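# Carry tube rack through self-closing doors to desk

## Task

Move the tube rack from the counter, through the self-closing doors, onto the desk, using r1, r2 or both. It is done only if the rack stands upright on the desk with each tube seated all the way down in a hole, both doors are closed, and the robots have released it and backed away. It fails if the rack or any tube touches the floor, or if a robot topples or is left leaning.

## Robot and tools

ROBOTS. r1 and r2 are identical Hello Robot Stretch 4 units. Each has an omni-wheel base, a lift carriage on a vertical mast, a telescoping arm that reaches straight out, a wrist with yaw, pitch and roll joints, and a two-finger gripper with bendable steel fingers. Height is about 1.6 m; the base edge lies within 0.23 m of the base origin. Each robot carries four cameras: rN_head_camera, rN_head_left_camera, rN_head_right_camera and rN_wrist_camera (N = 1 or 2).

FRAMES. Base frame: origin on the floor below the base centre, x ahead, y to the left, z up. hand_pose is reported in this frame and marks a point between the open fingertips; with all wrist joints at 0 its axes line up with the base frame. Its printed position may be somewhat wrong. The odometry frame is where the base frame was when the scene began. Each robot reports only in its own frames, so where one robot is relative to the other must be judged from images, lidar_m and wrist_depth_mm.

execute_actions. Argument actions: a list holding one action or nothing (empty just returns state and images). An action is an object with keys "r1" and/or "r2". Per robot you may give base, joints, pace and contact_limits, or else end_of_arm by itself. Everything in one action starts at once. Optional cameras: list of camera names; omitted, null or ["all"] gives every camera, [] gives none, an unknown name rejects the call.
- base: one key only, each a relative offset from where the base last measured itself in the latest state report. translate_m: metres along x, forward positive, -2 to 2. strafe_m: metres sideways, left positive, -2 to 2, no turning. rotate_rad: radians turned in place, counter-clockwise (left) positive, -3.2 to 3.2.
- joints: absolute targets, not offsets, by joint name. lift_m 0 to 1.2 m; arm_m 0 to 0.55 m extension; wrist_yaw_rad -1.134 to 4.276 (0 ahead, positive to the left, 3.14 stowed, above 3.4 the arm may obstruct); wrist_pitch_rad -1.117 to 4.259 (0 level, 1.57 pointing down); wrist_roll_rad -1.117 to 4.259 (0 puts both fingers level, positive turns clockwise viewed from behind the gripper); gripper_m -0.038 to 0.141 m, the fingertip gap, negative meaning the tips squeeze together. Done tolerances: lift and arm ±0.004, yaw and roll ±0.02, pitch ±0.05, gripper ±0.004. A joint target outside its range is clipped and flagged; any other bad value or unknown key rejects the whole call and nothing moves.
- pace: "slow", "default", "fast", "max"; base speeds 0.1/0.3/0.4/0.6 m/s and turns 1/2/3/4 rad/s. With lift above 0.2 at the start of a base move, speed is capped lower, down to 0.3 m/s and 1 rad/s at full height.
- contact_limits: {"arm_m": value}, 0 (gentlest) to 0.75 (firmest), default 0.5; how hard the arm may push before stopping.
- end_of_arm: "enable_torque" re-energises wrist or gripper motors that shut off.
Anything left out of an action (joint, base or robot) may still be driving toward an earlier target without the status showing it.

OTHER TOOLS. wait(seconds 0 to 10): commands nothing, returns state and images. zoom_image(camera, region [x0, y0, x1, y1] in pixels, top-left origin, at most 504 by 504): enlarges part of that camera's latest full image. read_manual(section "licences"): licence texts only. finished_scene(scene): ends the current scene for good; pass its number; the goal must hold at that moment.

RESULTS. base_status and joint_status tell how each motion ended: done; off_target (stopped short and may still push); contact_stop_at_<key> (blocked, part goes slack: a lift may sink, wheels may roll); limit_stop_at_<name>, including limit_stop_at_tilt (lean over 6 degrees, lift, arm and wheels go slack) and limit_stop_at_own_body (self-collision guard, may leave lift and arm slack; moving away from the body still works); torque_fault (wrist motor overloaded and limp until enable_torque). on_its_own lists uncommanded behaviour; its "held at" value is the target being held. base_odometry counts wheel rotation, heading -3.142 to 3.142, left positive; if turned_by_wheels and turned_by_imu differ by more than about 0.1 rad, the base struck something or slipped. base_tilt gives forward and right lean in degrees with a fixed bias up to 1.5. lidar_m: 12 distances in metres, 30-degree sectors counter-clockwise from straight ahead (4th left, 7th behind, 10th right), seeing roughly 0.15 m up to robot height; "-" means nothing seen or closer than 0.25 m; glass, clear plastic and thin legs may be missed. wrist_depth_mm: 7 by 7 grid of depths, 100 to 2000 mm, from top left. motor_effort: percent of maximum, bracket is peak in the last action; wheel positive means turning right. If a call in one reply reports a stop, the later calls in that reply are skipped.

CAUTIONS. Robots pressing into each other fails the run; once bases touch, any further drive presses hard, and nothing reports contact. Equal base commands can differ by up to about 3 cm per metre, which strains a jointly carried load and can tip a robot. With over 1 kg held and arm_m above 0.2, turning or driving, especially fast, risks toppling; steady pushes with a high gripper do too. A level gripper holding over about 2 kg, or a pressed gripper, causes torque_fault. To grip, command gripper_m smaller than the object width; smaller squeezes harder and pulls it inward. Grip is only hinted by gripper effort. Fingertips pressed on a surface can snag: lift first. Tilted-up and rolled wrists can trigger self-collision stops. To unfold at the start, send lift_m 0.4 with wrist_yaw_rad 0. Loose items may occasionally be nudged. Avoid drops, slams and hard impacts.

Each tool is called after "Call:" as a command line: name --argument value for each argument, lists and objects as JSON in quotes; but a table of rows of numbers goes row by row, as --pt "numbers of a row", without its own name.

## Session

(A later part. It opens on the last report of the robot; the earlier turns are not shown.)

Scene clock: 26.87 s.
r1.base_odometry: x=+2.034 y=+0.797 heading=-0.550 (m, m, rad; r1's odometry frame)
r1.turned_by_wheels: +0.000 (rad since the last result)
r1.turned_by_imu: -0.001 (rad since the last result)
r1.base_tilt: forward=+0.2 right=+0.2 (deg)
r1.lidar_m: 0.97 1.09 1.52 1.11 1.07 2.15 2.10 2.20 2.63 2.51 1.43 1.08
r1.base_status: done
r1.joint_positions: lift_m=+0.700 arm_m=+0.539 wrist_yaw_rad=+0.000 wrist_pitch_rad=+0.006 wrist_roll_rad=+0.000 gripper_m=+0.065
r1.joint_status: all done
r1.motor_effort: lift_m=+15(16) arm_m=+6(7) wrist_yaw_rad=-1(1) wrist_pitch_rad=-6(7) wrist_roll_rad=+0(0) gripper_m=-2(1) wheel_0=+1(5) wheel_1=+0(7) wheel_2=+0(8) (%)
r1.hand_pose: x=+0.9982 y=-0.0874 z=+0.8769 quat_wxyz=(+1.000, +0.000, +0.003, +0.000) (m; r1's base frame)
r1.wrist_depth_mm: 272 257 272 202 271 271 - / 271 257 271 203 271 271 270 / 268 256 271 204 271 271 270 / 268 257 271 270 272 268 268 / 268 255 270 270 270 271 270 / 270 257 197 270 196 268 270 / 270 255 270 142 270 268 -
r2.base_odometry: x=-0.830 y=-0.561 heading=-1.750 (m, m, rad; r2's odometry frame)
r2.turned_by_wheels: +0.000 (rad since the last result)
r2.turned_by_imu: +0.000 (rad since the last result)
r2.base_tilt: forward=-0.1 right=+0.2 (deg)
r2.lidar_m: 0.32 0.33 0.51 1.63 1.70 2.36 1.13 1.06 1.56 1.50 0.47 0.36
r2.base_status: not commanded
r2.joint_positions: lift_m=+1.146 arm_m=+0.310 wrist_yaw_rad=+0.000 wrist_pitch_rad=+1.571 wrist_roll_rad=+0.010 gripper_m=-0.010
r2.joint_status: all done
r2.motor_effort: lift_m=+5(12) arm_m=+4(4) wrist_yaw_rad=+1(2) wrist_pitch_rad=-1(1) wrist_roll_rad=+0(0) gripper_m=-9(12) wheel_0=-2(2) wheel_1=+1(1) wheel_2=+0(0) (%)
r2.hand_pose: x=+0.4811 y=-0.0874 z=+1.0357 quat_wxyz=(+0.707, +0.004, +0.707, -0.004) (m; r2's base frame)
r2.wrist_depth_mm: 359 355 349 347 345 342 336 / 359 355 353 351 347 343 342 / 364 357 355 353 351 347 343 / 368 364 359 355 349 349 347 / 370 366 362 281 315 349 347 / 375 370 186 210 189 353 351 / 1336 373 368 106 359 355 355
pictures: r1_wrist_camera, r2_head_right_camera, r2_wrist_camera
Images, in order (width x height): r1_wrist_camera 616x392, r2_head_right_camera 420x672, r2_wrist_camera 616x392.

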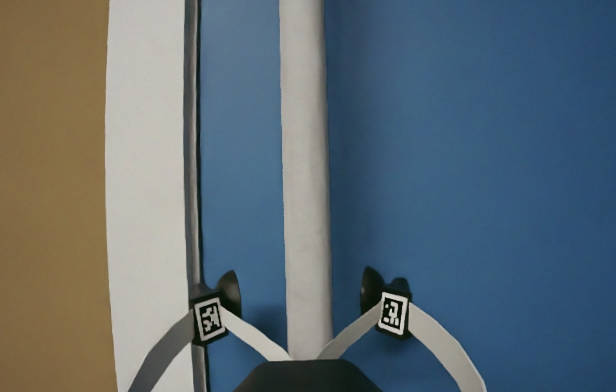

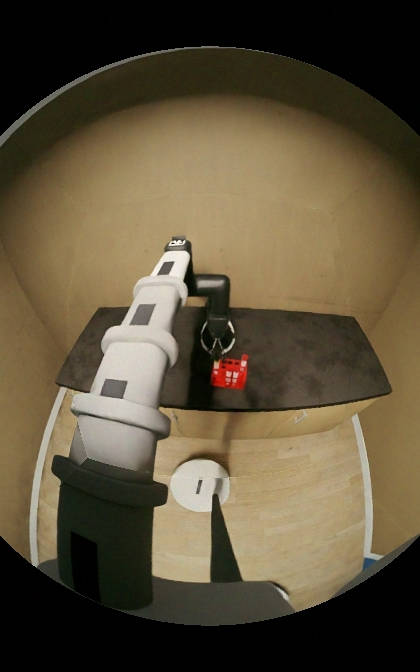

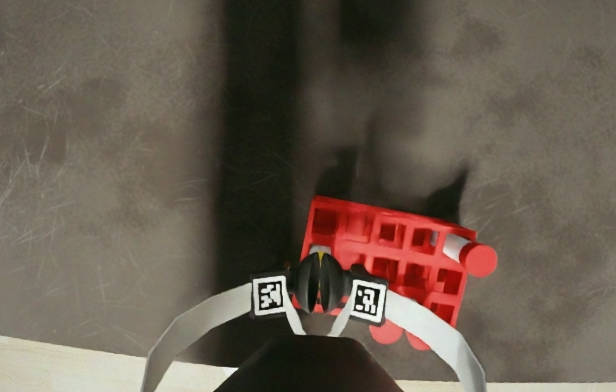

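Call:
execute_actions --actions '[{"r2":{"joints":{"gripper_m":0.035}},"r1":{"joints":{"gripper_m":-0.025}}}]' --cameras '["r1_wrist_camera","r2_wrist_camera"]'

Scene clock: 28.73 s.
r1.base_odometry: x=+2.034 y=+0.797 heading=-0.551 (m, m, rad; r1's odometry frame)
r1.turned_by_wheels: -0.001 (rad since the last result)
r1.turned_by_imu: -0.001 (rad since the last result)
r1.base_tilt: forward=+0.0 right=+0.3 (deg)
r1.lidar_m: 0.93 1.08 1.51 1.11 1.05 2.16 2.09 2.20 2.62 2.52 1.40 1.07
r1.base_status: not commanded
r1.joint_positions: lift_m=+0.700 arm_m=+0.539 wrist_yaw_rad=-0.002 wrist_pitch_rad=+0.006 wrist_roll_rad=+0.000 gripper_m=-0.024
r1.joint_status: all done
r1.motor_effort: lift_m=+15(16) arm_m=+4(7) wrist_yaw_rad=+7(12) wrist_pitch_rad=-7(7) wrist_roll_rad=+0(0) gripper_m=-18(16) wheel_0=-3(3) wheel_1=-2(2) wheel_2=-2(2) (%)
r1.hand_pose: x=+0.9984 y=-0.0881 z=+0.8769 quat_wxyz=(+1.000, +0.000, +0.003, -0.001) (m; r1's base frame)
r1.wrist_depth_mm: 268 256 260 193 260 262 - / 270 256 260 191 260 262 262 / 270 256 259 190 260 262 262 / 267 254 259 189 260 262 263 / 268 255 258 190 260 262 262 / 267 255 202 191 182 262 262 / 266 254 257 185 259 259 -
r2.base_odometry: x=-0.830 y=-0.561 heading=-1.750 (m, m, rad; r2's odometry frame)
r2.turned_by_wheels: +0.000 (rad since the last result)
r2.turned_by_imu: +0.000 (rad since the last result)
r2.base_tilt: forward=-0.1 right=+0.2 (deg)
r2.lidar_m: 0.33 0.34 0.51 1.63 1.70 2.34 1.13 1.06 1.54 1.50 0.47 0.34
r2.base_status: not commanded
r2.joint_positions: lift_m=+1.146 arm_m=+0.310 wrist_yaw_rad=+0.000 wrist_pitch_rad=+1.572 wrist_roll_rad=+0.010 gripper_m=+0.035
r2.joint_status: all done
r2.motor_effort: lift_m=+6(5) arm_m=+4(4) wrist_yaw_rad=+1(0) wrist_pitch_rad=-4(5) wrist_roll_rad=+0(0) gripper_m=-1(9) wheel_0=-2(2) wheel_1=+1(1) wheel_2=+0(0) (%)
r2.hand_pose: x=+0.4808 y=-0.0874 z=+1.0357 quat_wxyz=(+0.707, +0.004, +0.708, -0.004) (m; r2's base frame)
r2.wrist_depth_mm: 362 357 353 349 347 342 340 / 364 362 355 351 349 345 342 / 366 362 357 355 351 349 343 / 368 364 362 357 351 351 347 / 373 368 364 283 307 351 349 / 375 370 187 210 190 355 353 / 1308 373 368 106 362 355 355
pictures: r1_wrist_camera, r2_wrist_camera
Images, in order (width x height): r1_wrist_camera 616x392, r2_wrist_camera 616x392.

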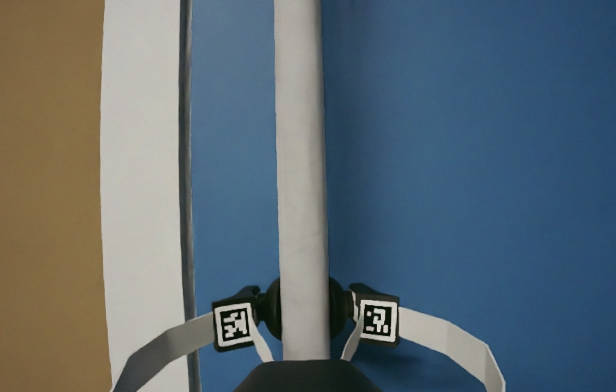

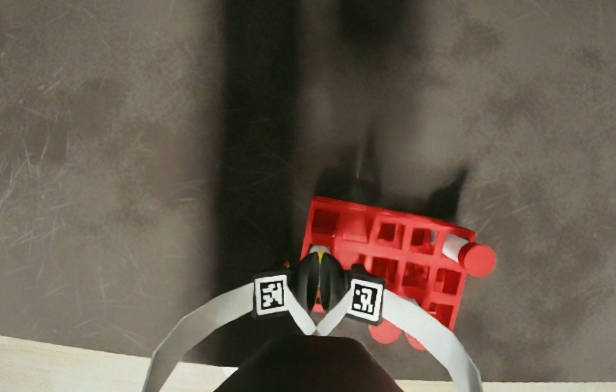

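Call:
execute_actions --actions '[{"r2":{"joints":{"lift_m":1.195}},"r1":{"base":{"strafe_m":-0.033},"joints":{"arm_m":0.34},"pace":"slow"}}]' --cameras '["r1_wrist_camera","r1_head_camera","r2_wrist_camera"]'

Scene clock: 32.50 s.
r1.base_odometry: x=+2.017 y=+0.769 heading=-0.551 (m, m, rad; r1's odometry frame)
r1.turned_by_wheels: +0.000 (rad since the last result)
r1.turned_by_imu: -0.001 (rad since the last result)
r1.base_tilt: forward=+0.2 right=+0.1 (deg)
r1.lidar_m: 0.75 1.07 1.54 1.14 1.08 2.21 2.09 2.20 2.60 2.47 1.44 0.87
r1.base_status: done
r1.joint_positions: lift_m=+0.700 arm_m=+0.341 wrist_yaw_rad=-0.002 wrist_pitch_rad=+0.006 wrist_roll_rad=+0.000 gripper_m=-0.025
r1.joint_status: all done
r1.motor_effort: lift_m=+15(15) arm_m=-8(11) wrist_yaw_rad=+5(46) wrist_pitch_rad=-8(7) wrist_roll_rad=+0(0) gripper_m=-16(19) wheel_0=-1(17) wheel_1=-1(9) wheel_2=+0(12) (%)
r1.hand_pose: x=+0.8007 y=-0.0879 z=+0.8768 quat_wxyz=(+1.000, +0.000, +0.003, -0.001) (m; r1's base frame)
r1.wrist_depth_mm: 466 462 243 187 272 290 306 / 466 462 243 185 271 289 303 / 466 466 243 183 271 289 303 / 462 466 241 182 271 287 303 / 466 466 240 181 268 287 303 / 466 466 187 182 183 286 303 / 462 462 237 177 266 278 301
r2.base_odometry: x=-0.830 y=-0.561 heading=-1.750 (m, m, rad; r2's odometry frame)
r2.turned_by_wheels: +0.000 (rad since the last result)
r2.turned_by_imu: -0.001 (rad since the last result)
r2.base_tilt: forward=-0.1 right=+0.2 (deg)
r2.lidar_m: 0.34 0.34 0.49 1.63 1.69 2.35 1.15 1.09 1.56 1.49 0.46 0.35
r2.base_status: not commanded
r2.joint_positions: lift_m=+1.195 arm_m=+0.310 wrist_yaw_rad=+0.000 wrist_pitch_rad=+1.570 wrist_roll_rad=+0.010 gripper_m=+0.035
r2.joint_status: all done
r2.motor_effort: lift_m=+22(22) arm_m=+4(4) wrist_yaw_rad=+1(1) wrist_pitch_rad=+0(5) wrist_roll_rad=+0(0) gripper_m=-5(5) wheel_0=-1(2) wheel_1=+0(1) wheel_2=-1(0) (%)
r2.hand_pose: x=+0.4813 y=-0.0874 z=+1.0843 quat_wxyz=(+0.707, +0.004, +0.707, -0.004) (m; r2's base frame)
r2.wrist_depth_mm: 402 399 394 392 387 382 379 / 404 402 397 394 389 384 382 / 410 404 402 397 394 387 384 / 413 410 404 402 394 389 387 / 418 413 410 327 324 394 392 / 421 415 198 404 197 399 397 / 1366 1336 1336 106 407 402 399
pictures: r1_head_camera, r1_wrist_camera, r2_wrist_camera
Images, in order (width x height): r1_head_camera 420x560, r1_wrist_camera 616x392, r2_wrist_camera 616x392.

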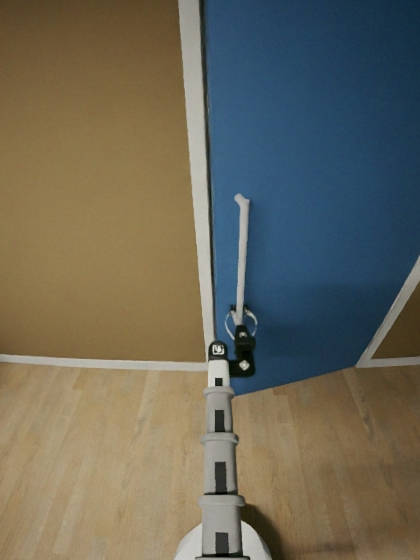

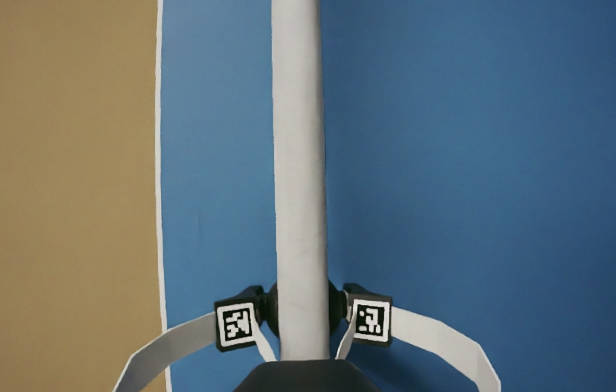

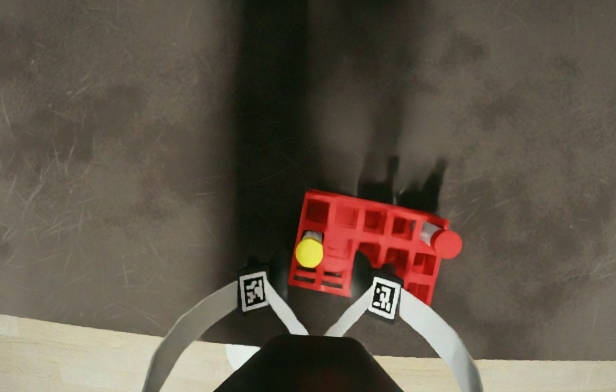

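Call:
execute_actions --actions '[{"r2":{"base":{"rotate_rad":-0.19},"joints":{"gripper_m":0.141},"pace":"fast"},"r1":{"base":{"strafe_m":-0.06},"joints":{"arm_m":0.15}}}]' --cameras '["r1_wrist_camera","r1_head_camera","r2_wrist_camera"]'

Scene clock: 36.80 s.
r1.base_odometry: x=+1.986 y=+0.717 heading=-0.553 (m, m, rad; r1's odometry frame)
r1.turned_by_wheels: -0.002 (rad since the last result)
r1.turned_by_imu: -0.003 (rad since the last result)
r1.base_tilt: forward=+0.1 right=+0.4 (deg)
r1.lidar_m: 0.56 1.10 1.54 1.20 1.14 2.19 2.09 2.19 2.54 2.44 1.46 0.72
r1.base_status: done
r1.joint_positions: lift_m=+0.700 arm_m=+0.151 wrist_yaw_rad=-0.011 wrist_pitch_rad=+0.006 wrist_roll_rad=+0.000 gripper_m=-0.025
r1.joint_status: all done
r1.on_its_own: wrist_yaw_rad is at rest, and its effort (+30) is outside its rest range (-13 to +13)
r1.motor_effort: lift_m=+15(15) arm_m=-8(13) wrist_yaw_rad=+30(49) wrist_pitch_rad=-6(10) wrist_roll_rad=+0(0) gripper_m=-16(22) wheel_0=-15(18) wheel_1=-6(13) wheel_2=-4(12) (%)
r1.hand_pose: x=+0.6097 y=-0.0905 z=+0.8768 quat_wxyz=(+1.000, +0.000, +0.003, -0.005) (m; r1's base frame)
r1.wrist_depth_mm: 647 647 220 173 283 332 387 / 640 647 220 171 282 329 379 / 647 640 220 170 278 327 387 / 647 647 219 171 278 325 382 / 640 654 218 171 279 325 375 / 647 640 211 172 181 324 375 / 640 640 171 167 271 304 377
r2.base_odometry: x=-0.830 y=-0.561 heading=-1.940 (m, m, rad; r2's odometry frame)
r2.turned_by_wheels: -0.190 (rad since the last result)
r2.turned_by_imu: -0.192 (rad since the last result)
r2.base_tilt: forward=-0.1 right=+0.2 (deg)
r2.lidar_m: 0.32 0.33 0.42 1.63 1.65 1.99 3.78 1.15 1.63 1.48 0.58 0.36
r2.base_status: done
r2.joint_positions: lift_m=+1.195 arm_m=+0.310 wrist_yaw_rad=+0.000 wrist_pitch_rad=+1.570 wrist_roll_rad=+0.010 gripper_m=+0.141
r2.joint_status: all done
r2.motor_effort: lift_m=+23(22) arm_m=+4(4) wrist_yaw_rad=+0(3) wrist_pitch_rad=+0(0) wrist_roll_rad=+0(0) gripper_m=+2(5) wheel_0=+2(4) wheel_1=+1(5) wheel_2=+1(6) (%)
r2.hand_pose: x=+0.4813 y=-0.0874 z=+1.0843 quat_wxyz=(+0.707, +0.004, +0.707, -0.004) (m; r2's base frame)
r2.wrist_depth_mm: 404 399 394 389 387 382 379 / 404 402 397 392 389 384 382 / 410 404 402 397 392 389 384 / 413 407 362 327 399 392 389 / 415 413 330 329 399 394 392 / 421 418 410 410 399 397 1281 / 424 1366 1336 106 1308 1281 1281
pictures: r1_head_camera, r1_wrist_camera, r2_wrist_camera
Images, in order (width x height): r1_head_camera 420x560, r1_wrist_camera 616x392, r2_wrist_camera 616x392.

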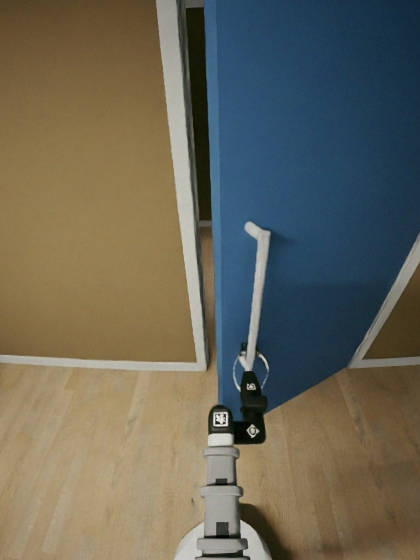

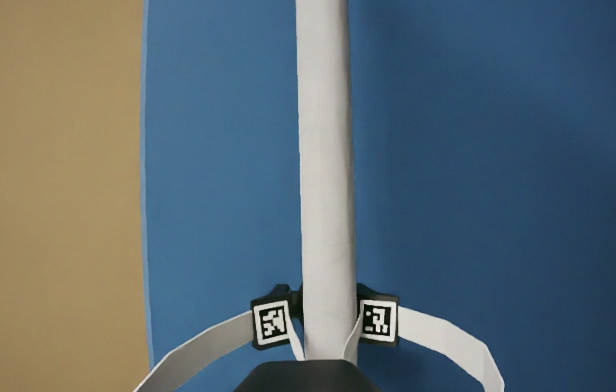

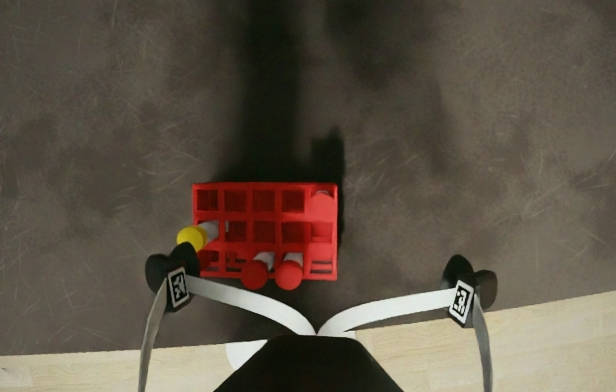

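Call:
execute_actions --actions '[{"r2":{"base":{"strafe_m":0.052},"joints":{"arm_m":0.0},"pace":"fast"},"r1":{"base":{"strafe_m":-0.12},"joints":{"arm_m":0.0}}}]' --cameras '["r1_wrist_camera","r1_head_camera"]'

Scene clock: 39.50 s.
r1.base_odometry: x=+1.923 y=+0.615 heading=-0.553 (m, m, rad; r1's odometry frame)
r1.turned_by_wheels: +0.000 (rad since the last result)
r1.turned_by_imu: -0.018 (rad since the last result)
r1.base_tilt: forward=-0.1 right=+0.1 (deg)
r1.lidar_m: 0.38 1.05 1.49 1.33 1.28 2.18 2.09 2.19 2.41 2.32 1.40 0.53
r1.base_status: done
r1.joint_positions: lift_m=+0.700 arm_m=+0.001 wrist_yaw_rad=-0.001 wrist_pitch_rad=+0.006 wrist_roll_rad=+0.000 gripper_m=-0.025
r1.joint_status: all done
r1.motor_effort: lift_m=+15(15) arm_m=-5(17) wrist_yaw_rad=+3(36) wrist_pitch_rad=-8(9) wrist_roll_rad=+1(0) gripper_m=-14(22) wheel_0=-2(12) wheel_1=-2(18) wheel_2=-1(13) (%)
r1.hand_pose: x=+0.4602 y=-0.0877 z=+0.8768 quat_wxyz=(+1.000, +0.000, +0.003, +0.000) (m; r1's base frame)
r1.wrist_depth_mm: 798 191 218 168 322 427 609 / 788 191 219 167 322 427 585 / 788 190 217 167 315 418 574 / 798 190 217 167 314 410 569 / 788 190 216 168 314 410 559 / 788 187 202 169 294 413 564 / 788 183 204 163 293 413 544
r2.base_odometry: x=-0.782 y=-0.580 heading=-1.939 (m, m, rad; r2's odometry frame)
r2.turned_by_wheels: +0.000 (rad since the last result)
r2.turned_by_imu: +0.000 (rad since the last result)
r2.base_tilt: forward=-0.1 right=+0.2 (deg)
r2.lidar_m: 0.31 0.31 0.42 1.58 1.59 1.94 3.74 1.28 1.70 1.55 0.55 0.35
r2.base_status: done
r2.joint_positions: lift_m=+1.195 arm_m=+0.002 wrist_yaw_rad=+0.000 wrist_pitch_rad=+1.570 wrist_roll_rad=+0.010 gripper_m=+0.141
r2.joint_status: all done
joint sent to its limit — the command would take r2.arm_m past its lower limit, so that joint was sent only as far as its limit.
r2.motor_effort: lift_m=+23(23) arm_m=-4(6) wrist_yaw_rad=+1(1) wrist_pitch_rad=+0(0) wrist_roll_rad=+0(0) gripper_m=-1(0) wheel_0=+0(1) wheel_1=+0(8) wheel_2=+1(0) (%)
r2.hand_pose: x=+0.1728 y=-0.0874 z=+1.0843 quat_wxyz=(+0.707, +0.004, +0.707, -0.004) (m; r2's base frame)
r2.wrist_depth_mm: 404 399 397 392 389 387 399 / 410 404 436 585 668 759 820 / 723 878 1098 1281 1255 1255 1229 / 1336 1336 1281 1098 1281 1255 1229 / 1308 1308 1118 1098 1281 1281 1255 / 1366 1366 1336 1098 1308 1281 1281 / 1366 1336 1336 106 1308 1308 1308
pictures: r1_head_camera, r1_wrist_camera
Images, in order (width x height): r1_head_camera 420x560, r1_wrist_camera 616x392.

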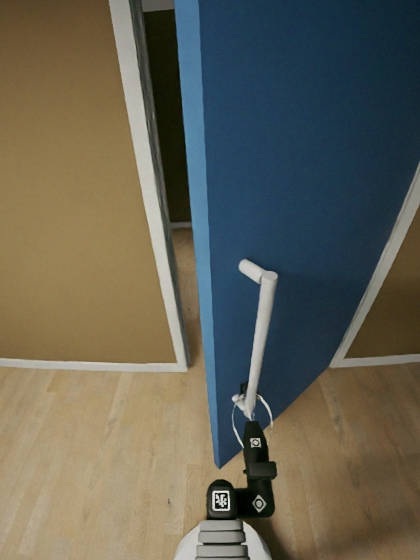

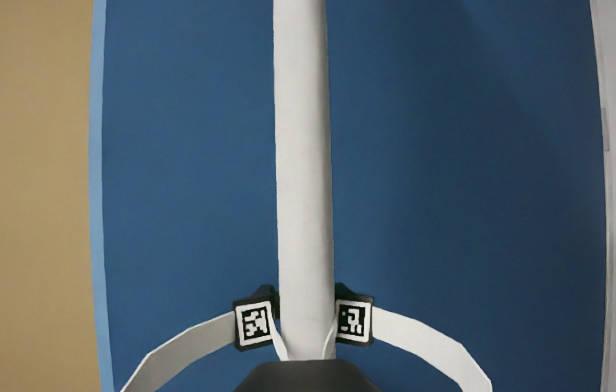

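Call:
execute_actions --actions '[{"r2":{"base":{"translate_m":-0.2},"joints":{"lift_m":0.81,"wrist_pitch_rad":0.0}},"r1":{"base":{"rotate_rad":-0.7},"joints":{"arm_m":0.044,"wrist_yaw_rad":1.227},"pace":"slow"}}]' --cameras '["r1_wrist_camera","r1_head_left_camera","r2_wrist_camera"]'

Scene clock: 43.50 s.
r1.base_odometry: x=+1.923 y=+0.615 heading=-1.252 (m, m, rad; r1's odometry frame)
r1.turned_by_wheels: -0.699 (rad since the last result)
r1.turned_by_imu: -0.737 (rad since the last result)
r1.base_tilt: forward=+0.1 right=+0.0 (deg)
r1.lidar_m: 0.76 0.38 0.44 1.22 1.70 1.12 2.36 2.11 2.11 2.56 2.32 1.89
r1.base_status: done
r1.joint_positions: lift_m=+0.700 arm_m=+0.043 wrist_yaw_rad=+1.235 wrist_pitch_rad=+0.006 wrist_roll_rad=-0.001 gripper_m=-0.025
r1.joint_status: all done
r1.on_its_own: wrist_yaw_rad is at rest, and its effort (-23) is outside its rest range (-13 to +13)
r1.motor_effort: lift_m=+16(16) arm_m=+5(9) wrist_yaw_rad=-23(67) wrist_pitch_rad=-7(12) wrist_roll_rad=+1(2) gripper_m=-16(20) wheel_0=+6(13) wheel_1=+4(13) wheel_2=+3(11) (%)
r1.hand_pose: x=+0.3916 y=+0.2435 z=+0.8767 quat_wxyz=(+0.815, -0.002, +0.002, +0.579) (m; r1's base frame)
r1.wrist_depth_mm: 1397 1205 235 244 254 264 274 / 1430 1182 234 244 253 265 273 / 1430 1160 233 243 252 262 272 / 1366 1160 234 243 252 262 271 / 1397 1182 233 173 251 262 270 / 1397 1182 182 171 250 263 271 / 1430 1160 232 164 248 260 270
r2.base_odometry: x=-0.710 y=-0.393 heading=-1.940 (m, m, rad; r2's odometry frame)
r2.turned_by_wheels: +0.000 (rad since the last result)
r2.turned_by_imu: +0.000 (rad since the last result)
r2.base_tilt: forward=-0.1 right=+0.2 (deg)
r2.lidar_m: 0.52 0.53 0.66 1.54 1.54 1.90 3.59 1.12 1.54 1.58 0.88 0.56
r2.base_status: done
r2.joint_positions: lift_m=+0.810 arm_m=+0.002 wrist_yaw_rad=+0.000 wrist_pitch_rad=+0.003 wrist_roll_rad=+0.010 gripper_m=+0.141
r2.joint_status: all done
r2.motor_effort: lift_m=+13(21) arm_m=-4(4) wrist_yaw_rad=+1(3) wrist_pitch_rad=-7(12) wrist_roll_rad=+1(0) gripper_m=-1(1) wheel_0=+0(7) wheel_1=-1(6) wheel_2=-1(7) (%)
r2.hand_pose: x=+0.4611 y=-0.0874 z=+0.9878 quat_wxyz=(+1.000, +0.005, +0.001, +0.000) (m; r2's base frame)
r2.wrist_depth_mm: 866 891 904 946 960 1025 1042 / 866 891 904 946 991 1025 1060 / 866 904 931 976 991 1042 1078 / 891 917 946 492 1008 1060 1118 / 544 574 609 452 585 691 707 / 332 324 322 377 343 218 387 / 304 310 320 106 343 357 387
pictures: r1_head_left_camera, r1_wrist_camera, r2_wrist_camera
Images, in order (width x height): r1_head_left_camera 420x672, r1_wrist_camera 616x392, r2_wrist_camera 616x392.

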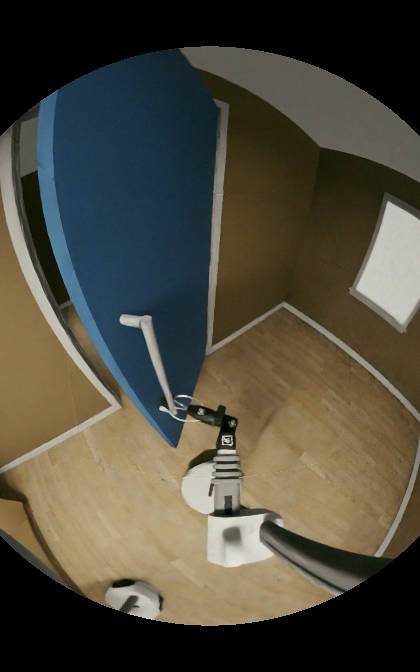

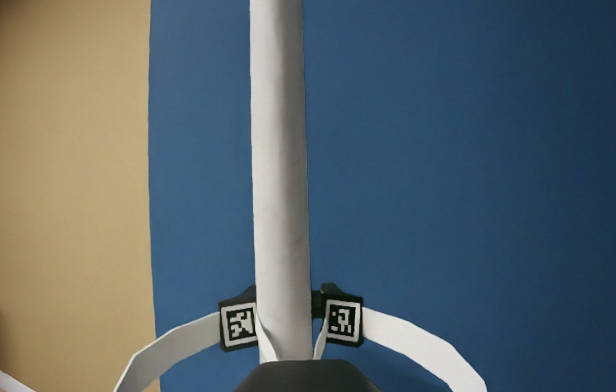

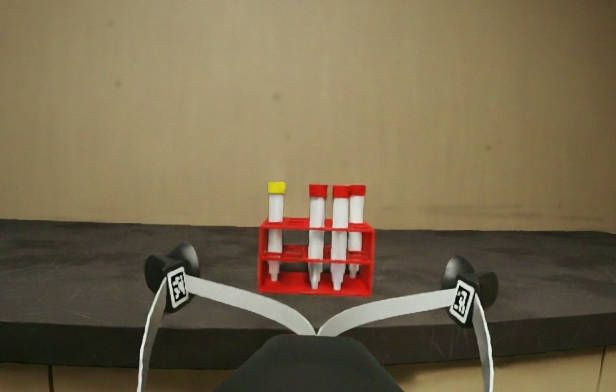

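Call:
zoom_image --camera "r2_wrist_camera" --region '[245, 170, 390, 305]'

Region (245, 170, 390, 305) of r2_wrist_camera's 616x392 image, scaled by 3.476; it fills the top 469 rows of this view, and the rest is white.

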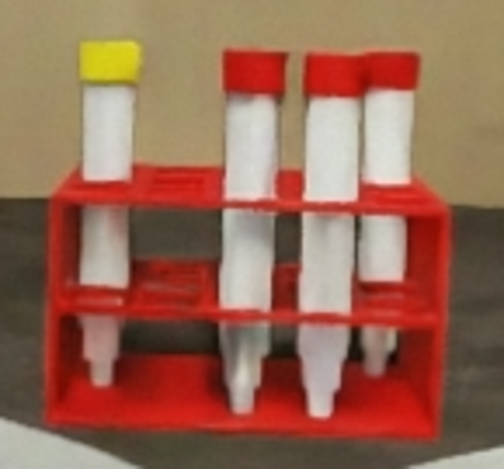

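Call:
execute_actions --actions '[{"r2":{"base":{"strafe_m":0.005},"joints":{"lift_m":0.846,"wrist_pitch_rad":0.25,"arm_m":0.2}},"r1":{"base":{"strafe_m":-0.31},"joints":{"arm_m":0.03}}}]' --cameras '["r1_wrist_camera","r1_head_left_camera","r2_wrist_camera","r2_head_camera"]'

Scene clock: 47.23 s.
r1.base_odometry: x=+1.629 y=+0.518 heading=-1.252 (m, m, rad; r1's odometry frame)
r1.turned_by_wheels: +0.000 (rad since the last result)
r1.turned_by_imu: -0.001 (rad since the last result)
r1.base_tilt: forward=+0.1 right=+0.1 (deg)
r1.lidar_m: 1.37 0.38 0.41 1.50 1.96 1.25 2.16 1.89 1.91 2.31 2.10 2.10
r1.base_status: done
r1.joint_positions: lift_m=+0.700 arm_m=+0.031 wrist_yaw_rad=+1.221 wrist_pitch_rad=+0.006 wrist_roll_rad=-0.001 gripper_m=-0.025
r1.joint_status: all done
r1.on_its_own: wrist_yaw_rad is at rest, and its effort (+17) is outside its rest range (-13 to +13)
r1.motor_effort: lift_m=+16(16) arm_m=-6(10) wrist_yaw_rad=+17(33) wrist_pitch_rad=-7(8) wrist_roll_rad=+1(1) gripper_m=-14(20) wheel_0=-1(19) wheel_1=-4(11) wheel_2=+5(9) (%)
r1.hand_pose: x=+0.3829 y=+0.2411 z=+0.8767 quat_wxyz=(+0.819, -0.002, +0.002, +0.573) (m; r1's base frame)
r1.wrist_depth_mm: 1708 218 223 174 291 349 413 / 1756 210 222 173 290 347 410 / 1756 208 222 172 290 342 407 / 1708 208 221 172 287 342 407 / 1756 221 220 172 287 340 404 / 1708 1464 213 173 183 340 397 / 1756 1464 210 167 279 329 402
r2.base_odometry: x=-0.705 y=-0.395 heading=-1.940 (m, m, rad; r2's odometry frame)
r2.turned_by_wheels: +0.000 (rad since the last result)
r2.turned_by_imu: +0.000 (rad since the last result)
r2.base_tilt: forward=-0.2 right=+0.2 (deg)
r2.lidar_m: 0.52 0.53 0.65 1.53 1.53 1.89 3.57 1.27 1.77 1.59 0.89 0.60
r2.base_status: done
r2.joint_positions: lift_m=+0.846 arm_m=+0.199 wrist_yaw_rad=+0.000 wrist_pitch_rad=+0.252 wrist_roll_rad=+0.010 gripper_m=+0.141
r2.joint_status: all done
r2.motor_effort: lift_m=+22(23) arm_m=+4(5) wrist_yaw_rad=+0(1) wrist_pitch_rad=-5(4) wrist_roll_rad=+0(0) gripper_m=+1(0) wheel_0=+0(12) wheel_1=+1(5) wheel_2=+0(1) (%)
r2.hand_pose: x=+0.6495 y=-0.0874 z=+0.9519 quat_wxyz=(+0.992, +0.005, +0.126, -0.001) (m; r2's base frame)
r2.wrist_depth_mm: 640 661 683 707 723 750 768 / 668 691 707 732 750 778 809 / 691 715 723 750 707 809 842 / 466 477 445 234 227 517 525 / 322 329 259 253 237 351 349 / 244 238 235 244 237 218 260 / 204 202 213 106 218 208 -
pictures: r1_head_left_camera, r1_wrist_camera, r2_head_camera, r2_wrist_camera
Images, in order (width x height): r1_head_left_camera 420x672, r1_wrist_camera 616x392, r2_head_camera 420x560, r2_wrist_camera 616x392.

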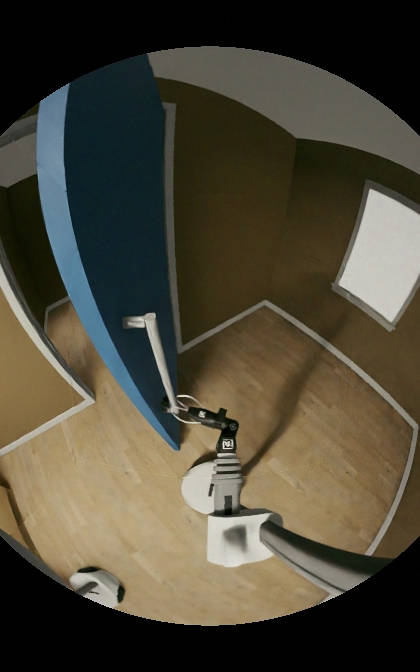

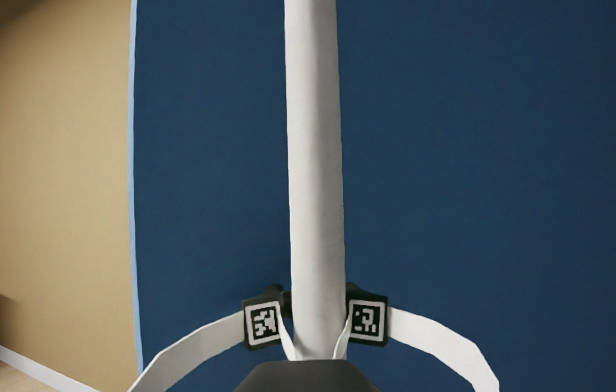

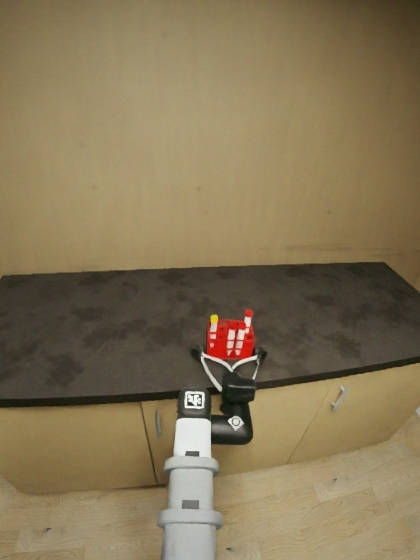

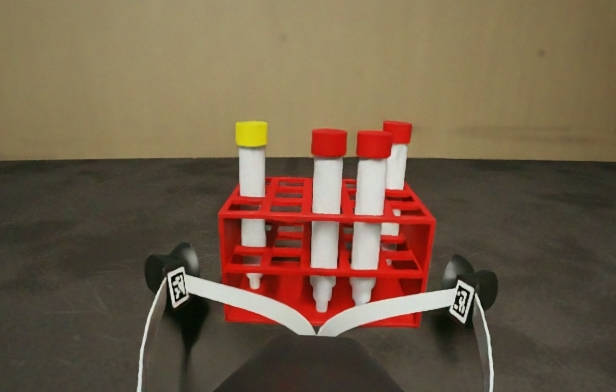

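Call:
execute_actions --actions '[{"r2":{"base":{"strafe_m":-0.004},"joints":{"arm_m":0.215},"pace":"slow"},"r1":{"base":{"strafe_m":-0.2},"joints":{"arm_m":0.14,"wrist_yaw_rad":1.35}}}]' --cameras '["r1_wrist_camera","r1_head_left_camera","r2_wrist_camera"]'

Scene clock: 49.57 s.
r1.base_odometry: x=+1.439 y=+0.455 heading=-1.252 (m, m, rad; r1's odometry frame)
r1.turned_by_wheels: +0.000 (rad since the last result)
r1.turned_by_imu: +0.001 (rad since the last result)
r1.base_tilt: forward=+0.0 right=+0.4 (deg)
r1.lidar_m: 1.54 0.38 1.47 1.64 1.44 1.38 1.99 1.76 1.75 2.16 1.93 1.95
r1.base_status: done
r1.joint_positions: lift_m=+0.700 arm_m=+0.139 wrist_yaw_rad=+1.356 wrist_pitch_rad=+0.006 wrist_roll_rad=+0.000 gripper_m=-0.025
r1.joint_status: all done
r1.on_its_own: wrist_yaw_rad is at rest, and its effort (-18) is outside its rest range (-13 to +13)
r1.motor_effort: lift_m=+16(16) arm_m=+7(14) wrist_yaw_rad=-18(82) wrist_pitch_rad=-6(7) wrist_roll_rad=+0(1) gripper_m=-12(18) wheel_0=+2(27) wheel_1=+2(16) wheel_2=-1(7) (%)
r1.hand_pose: x=+0.4563 y=+0.2632 z=+0.8768 quat_wxyz=(+0.779, -0.002, +0.002, +0.627) (m; r1's base frame)
r1.wrist_depth_mm: - 190 213 252 298 368 459 / - 190 213 251 297 366 455 / - 190 212 249 293 362 452 / - 190 211 161 291 359 449 / - 189 211 160 291 355 442 / - 187 182 158 282 359 436 / - 176 204 153 274 359 436
r2.base_odometry: x=-0.709 y=-0.394 heading=-1.939 (m, m, rad; r2's odometry frame)
r2.turned_by_wheels: +0.000 (rad since the last result)
r2.turned_by_imu: +0.000 (rad since the last result)
r2.base_tilt: forward=-0.1 right=+0.2 (deg)
r2.lidar_m: 0.51 0.52 0.66 1.54 1.54 1.88 1.42 1.40 1.77 1.57 0.91 0.60
r2.base_status: done
r2.joint_positions: lift_m=+0.846 arm_m=+0.214 wrist_yaw_rad=+0.000 wrist_pitch_rad=+0.252 wrist_roll_rad=+0.010 gripper_m=+0.141
r2.joint_status: all done
r2.motor_effort: lift_m=+22(22) arm_m=+4(4) wrist_yaw_rad=+0(1) wrist_pitch_rad=-4(5) wrist_roll_rad=+1(0) gripper_m=-2(1) wheel_0=+3(5) wheel_1=-2(2) wheel_2=+0(3) (%)
r2.hand_pose: x=+0.6645 y=-0.0874 z=+0.9519 quat_wxyz=(+0.992, +0.005, +0.126, -0.001) (m; r2's base frame)
r2.wrist_depth_mm: 634 647 676 691 707 741 759 / 654 668 699 723 741 768 798 / 676 699 715 741 707 798 831 / 469 473 410 230 256 512 530 / 322 329 238 237 222 349 349 / 244 239 230 216 216 218 259 / 204 202 212 106 218 208 -
pictures: r1_head_left_camera, r1_wrist_camera, r2_wrist_camera
Images, in order (width x height): r1_head_left_camera 420x672, r1_wrist_camera 616x392, r2_wrist_camera 616x392.

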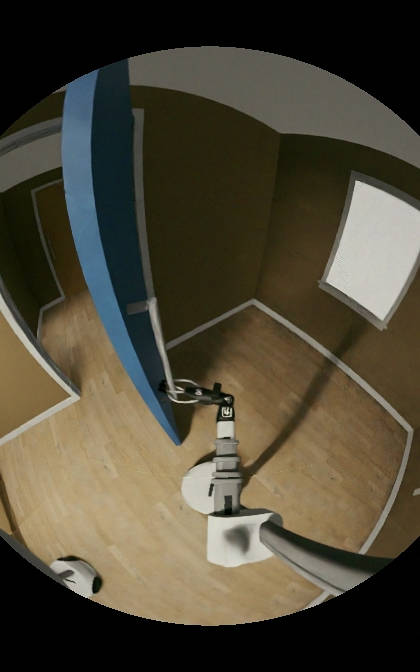

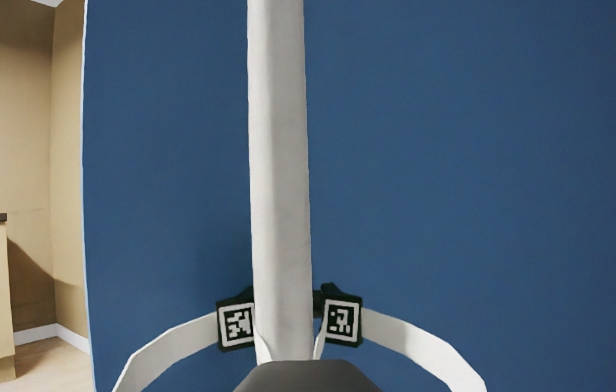

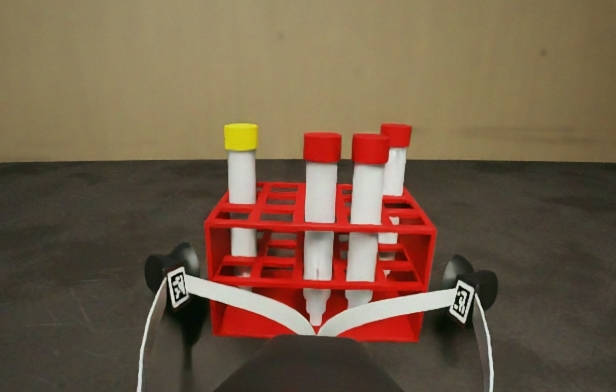

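Call:
execute_actions --actions '[{"r2":{"joints":{"arm_m":0.25},"pace":"slow"}}]' --cameras '["r2_head_camera","r2_wrist_camera"]'

Scene clock: 51.33 s.
r1.base_odometry: x=+1.439 y=+0.455 heading=-1.252 (m, m, rad; r1's odometry frame)
r1.turned_by_wheels: +0.000 (rad since the last result)
r1.turned_by_imu: -0.001 (rad since the last result)
r1.base_tilt: forward=+0.0 right=+0.3 (deg)
r1.lidar_m: 1.52 0.42 1.50 1.66 1.46 1.39 2.01 1.75 1.78 2.15 1.94 1.94
r1.base_status: not commanded
r1.joint_positions: lift_m=+0.700 arm_m=+0.139 wrist_yaw_rad=+1.359 wrist_pitch_rad=+0.006 wrist_roll_rad=+0.000 gripper_m=-0.025
r1.joint_status: not commanded
r1.on_its_own: wrist_yaw_rad is at rest, and its effort (-25) is outside its rest range (-13 to +13)
r1.motor_effort: lift_m=+16(16) arm_m=+8(8) wrist_yaw_rad=-25(25) wrist_pitch_rad=-7(6) wrist_roll_rad=+1(0) gripper_m=-12(14) wheel_0=+2(2) wheel_1=+2(2) wheel_2=-1(1) (%)
r1.hand_pose: x=+0.4557 y=+0.2636 z=+0.8768 quat_wxyz=(+0.778, -0.002, +0.002, +0.628) (m; r1's base frame)
r1.wrist_depth_mm: - 199 218 263 307 382 469 / - 199 219 260 307 375 462 / - 199 217 259 303 370 459 / - 199 217 258 303 368 455 / - 198 216 257 301 368 452 / - 196 181 178 300 368 445 / - 185 213 161 179 366 445
r2.base_odometry: x=-0.709 y=-0.394 heading=-1.939 (m, m, rad; r2's odometry frame)
r2.turned_by_wheels: +0.000 (rad since the last result)
r2.turned_by_imu: +0.000 (rad since the last result)
r2.base_tilt: forward=-0.1 right=+0.2 (deg)
r2.lidar_m: 0.50 0.52 0.65 1.54 1.55 1.87 1.43 1.39 1.78 1.59 0.91 0.58
r2.base_status: not commanded
r2.joint_positions: lift_m=+0.846 arm_m=+0.249 wrist_yaw_rad=+0.000 wrist_pitch_rad=+0.252 wrist_roll_rad=+0.010 gripper_m=+0.141
r2.joint_status: all done
r2.motor_effort: lift_m=+22(22) arm_m=+5(5) wrist_yaw_rad=+0(0) wrist_pitch_rad=-5(5) wrist_roll_rad=+0(1) gripper_m=+0(0) wheel_0=+3(3) wheel_1=-2(2) wheel_2=+0(0) (%)
r2.hand_pose: x=+0.6995 y=-0.0874 z=+0.9519 quat_wxyz=(+0.992, +0.005, +0.126, -0.001) (m; r2's base frame)
r2.wrist_depth_mm: 603 621 640 661 683 707 723 / 627 640 668 691 715 732 750 / 647 668 691 707 238 768 798 / 469 477 445 213 235 517 525 / 322 330 225 202 200 347 349 / 243 238 229 203 204 218 262 / 203 201 211 106 211 208 -
pictures: r2_head_camera, r2_wrist_camera
Images, in order (width x height): r2_head_camera 420x560, r2_wrist_camera 616x392.

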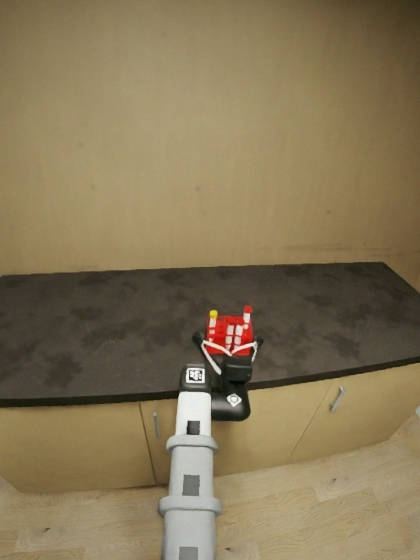

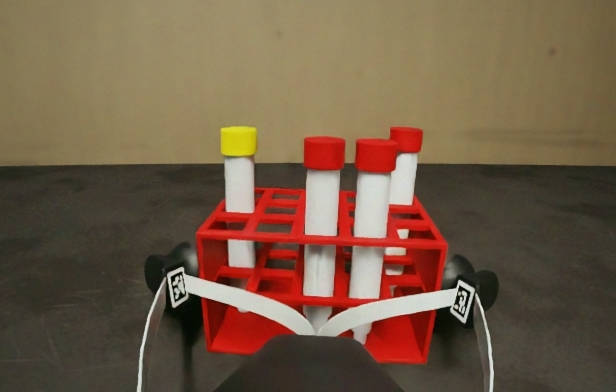

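Call:
execute_actions --actions '[{"r2":{"joints":{"gripper_m":0.08},"pace":"slow"},"r1":{"joints":{"arm_m":0.12,"gripper_m":-0.036},"pace":"slow"}}]' --cameras '["r1_wrist_camera","r2_head_camera","r2_wrist_camera"]'

Scene clock: 54.93 s.
r1.base_odometry: x=+1.439 y=+0.455 heading=-1.252 (m, m, rad; r1's odometry frame)
r1.turned_by_wheels: +0.000 (rad since the last result)
r1.turned_by_imu: -0.001 (rad since the last result)
r1.base_tilt: forward=-0.1 right=+0.2 (deg)
r1.lidar_m: 1.53 0.42 1.48 1.63 1.44 1.40 2.00 1.75 1.78 2.15 1.95 1.94
r1.base_status: not commanded
r1.joint_positions: lift_m=+0.700 arm_m=+0.121 wrist_yaw_rad=+1.353 wrist_pitch_rad=+0.006 wrist_roll_rad=+0.000 gripper_m=-0.035
r1.joint_status: all done
r1.motor_effort: lift_m=+16(16) arm_m=-7(7) wrist_yaw_rad=-7(31) wrist_pitch_rad=-7(7) wrist_roll_rad=+0(0) gripper_m=-17(16) wheel_0=+3(3) wheel_1=+2(2) wheel_2=+1(1) (%)
r1.hand_pose: x=+0.4400 y=+0.2627 z=+0.8767 quat_wxyz=(+0.780, -0.002, +0.002, +0.626) (m; r1's base frame)
r1.wrist_depth_mm: - 205 226 175 310 382 466 / - 205 226 176 304 377 462 / - 206 224 174 303 373 466 / - 205 224 173 301 368 459 / - 204 224 171 301 366 452 / - 203 211 171 286 368 442 / - 198 216 167 283 366 445
r2.base_odometry: x=-0.709 y=-0.394 heading=-1.939 (m, m, rad; r2's odometry frame)
r2.turned_by_wheels: +0.000 (rad since the last result)
r2.turned_by_imu: -0.001 (rad since the last result)
r2.base_tilt: forward=-0.1 right=+0.2 (deg)
r2.lidar_m: 0.51 0.51 0.66 1.53 1.56 1.88 1.45 1.38 1.77 1.59 0.91 0.59
r2.base_status: not commanded
r2.joint_positions: lift_m=+0.846 arm_m=+0.249 wrist_yaw_rad=+0.000 wrist_pitch_rad=+0.253 wrist_roll_rad=+0.010 gripper_m=+0.081
r2.joint_status: all done
r2.motor_effort: lift_m=+22(22) arm_m=+5(4) wrist_yaw_rad=-1(1) wrist_pitch_rad=-7(8) wrist_roll_rad=+0(1) gripper_m=-27(26) wheel_0=+3(3) wheel_1=-2(2) wheel_2=+0(0) (%)
r2.hand_pose: x=+0.6995 y=-0.0874 z=+0.9517 quat_wxyz=(+0.992, +0.005, +0.126, -0.001) (m; r2's base frame)
r2.wrist_depth_mm: 597 615 640 661 691 699 715 / 627 647 668 683 707 732 759 / 654 676 683 707 221 768 798 / 462 469 436 204 227 512 521 / 319 327 216 191 191 345 349 / 242 229 202 206 195 185 258 / 202 201 204 106 199 206 -
pictures: r1_wrist_camera, r2_head_camera, r2_wrist_camera
Images, in order (width x height): r1_wrist_camera 616x392, r2_head_camera 420x560, r2_wrist_camera 616x392.

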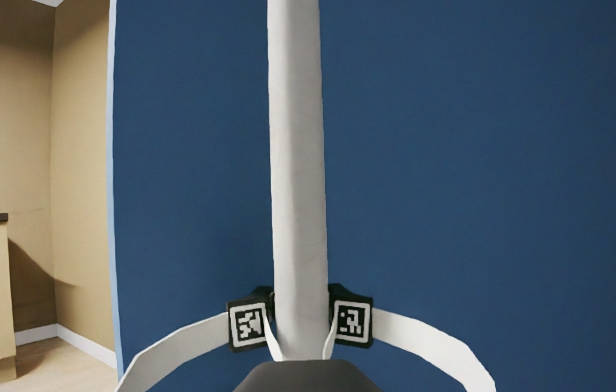

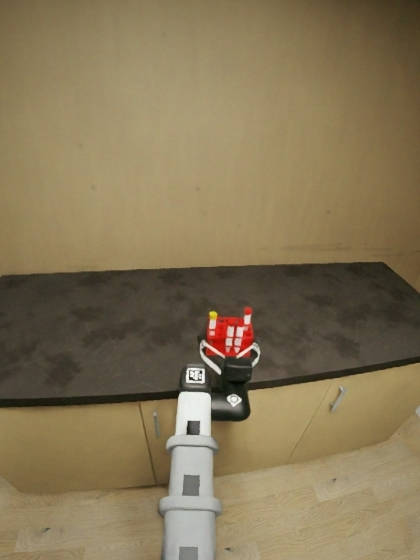

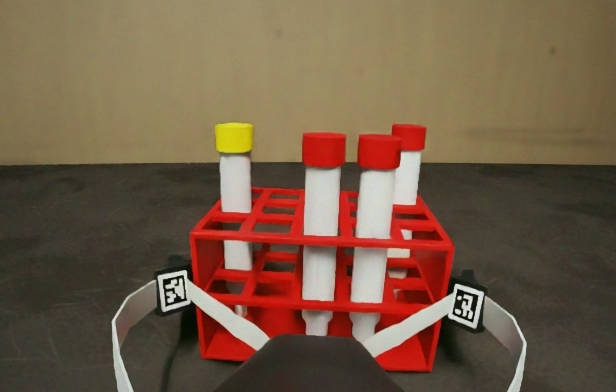

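Firm grip. Test lift.

Call:
execute_actions --actions '[{"r2":{"joints":{"gripper_m":0.07,"lift_m":0.89},"pace":"slow"}}]' --cameras '["r2_head_camera","r2_wrist_camera"]'

Scene clock: 56.40 s.
r1.base_odometry: x=+1.439 y=+0.455 heading=-1.252 (m, m, rad; r1's odometry frame)
r1.turned_by_wheels: +0.000 (rad since the last result)
r1.turned_by_imu: +0.000 (rad since the last result)
r1.base_tilt: forward=+0.1 right=+0.2 (deg)
r1.lidar_m: 1.52 0.39 1.48 1.65 1.44 1.37 2.01 1.74 1.77 2.16 1.97 1.95
r1.base_status: not commanded
r1.joint_positions: lift_m=+0.700 arm_m=+0.121 wrist_yaw_rad=+1.353 wrist_pitch_rad=+0.006 wrist_roll_rad=+0.000 gripper_m=-0.035
r1.joint_status: not commanded
r1.motor_effort: lift_m=+16(16) arm_m=-8(7) wrist_yaw_rad=-7(7) wrist_pitch_rad=-6(6) wrist_roll_rad=+0(0) gripper_m=-20(15) wheel_0=+3(3) wheel_1=+1(1) wheel_2=+1(1) (%)
r1.hand_pose: x=+0.4400 y=+0.2627 z=+0.8767 quat_wxyz=(+0.780, -0.002, +0.002, +0.626) (m; r1's base frame)
r1.wrist_depth_mm: - 206 226 175 309 382 469 / - 206 225 176 306 375 466 / - 205 225 175 304 373 462 / - 205 225 173 303 368 459 / - 204 224 172 300 368 455 / - 204 211 171 286 366 445 / - 199 216 167 285 368 445
r2.base_odometry: x=-0.709 y=-0.394 heading=-1.939 (m, m, rad; r2's odometry frame)
r2.turned_by_wheels: +0.000 (rad since the last result)
r2.turned_by_imu: +0.000 (rad since the last result)
r2.base_tilt: forward=-0.2 right=+0.2 (deg)
r2.lidar_m: 0.53 0.52 0.67 1.53 1.55 1.89 1.44 1.40 1.76 1.58 0.92 0.57
r2.base_status: not commanded
r2.joint_positions: lift_m=+0.890 arm_m=+0.249 wrist_yaw_rad=+0.000 wrist_pitch_rad=+0.253 wrist_roll_rad=+0.010 gripper_m=+0.071
r2.joint_status: all done
r2.motor_effort: lift_m=+23(24) arm_m=+5(5) wrist_yaw_rad=+2(2) wrist_pitch_rad=-8(9) wrist_roll_rad=+1(1) gripper_m=-28(28) wheel_0=+3(3) wheel_1=-2(2) wheel_2=+0(0) (%)
r2.hand_pose: x=+0.6994 y=-0.0874 z=+0.9956 quat_wxyz=(+0.992, +0.005, +0.126, -0.001) (m; r2's base frame)
r2.wrist_depth_mm: 603 621 640 661 683 699 732 / 621 647 668 691 715 732 759 / 654 676 683 707 220 768 798 / 597 609 521 201 225 661 668 / 410 418 213 187 187 445 442 / 312 287 194 198 191 180 332 / 259 258 249 106 198 265 -
pictures: r2_head_camera, r2_wrist_camera
Images, in order (width x height): r2_head_camera 420x560, r2_wrist_camera 616x392.

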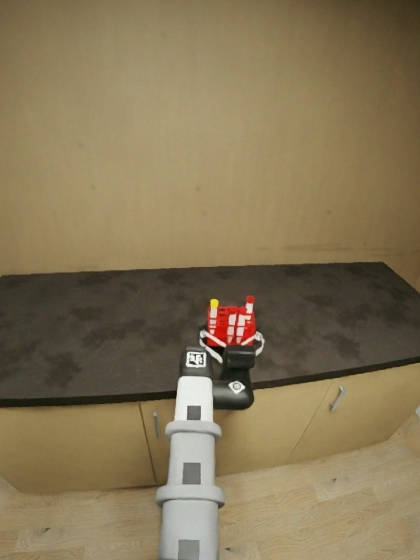

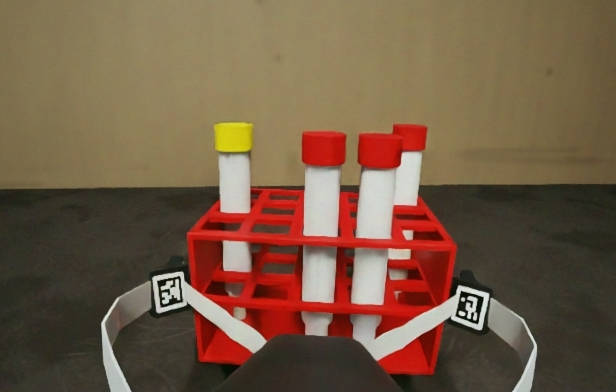

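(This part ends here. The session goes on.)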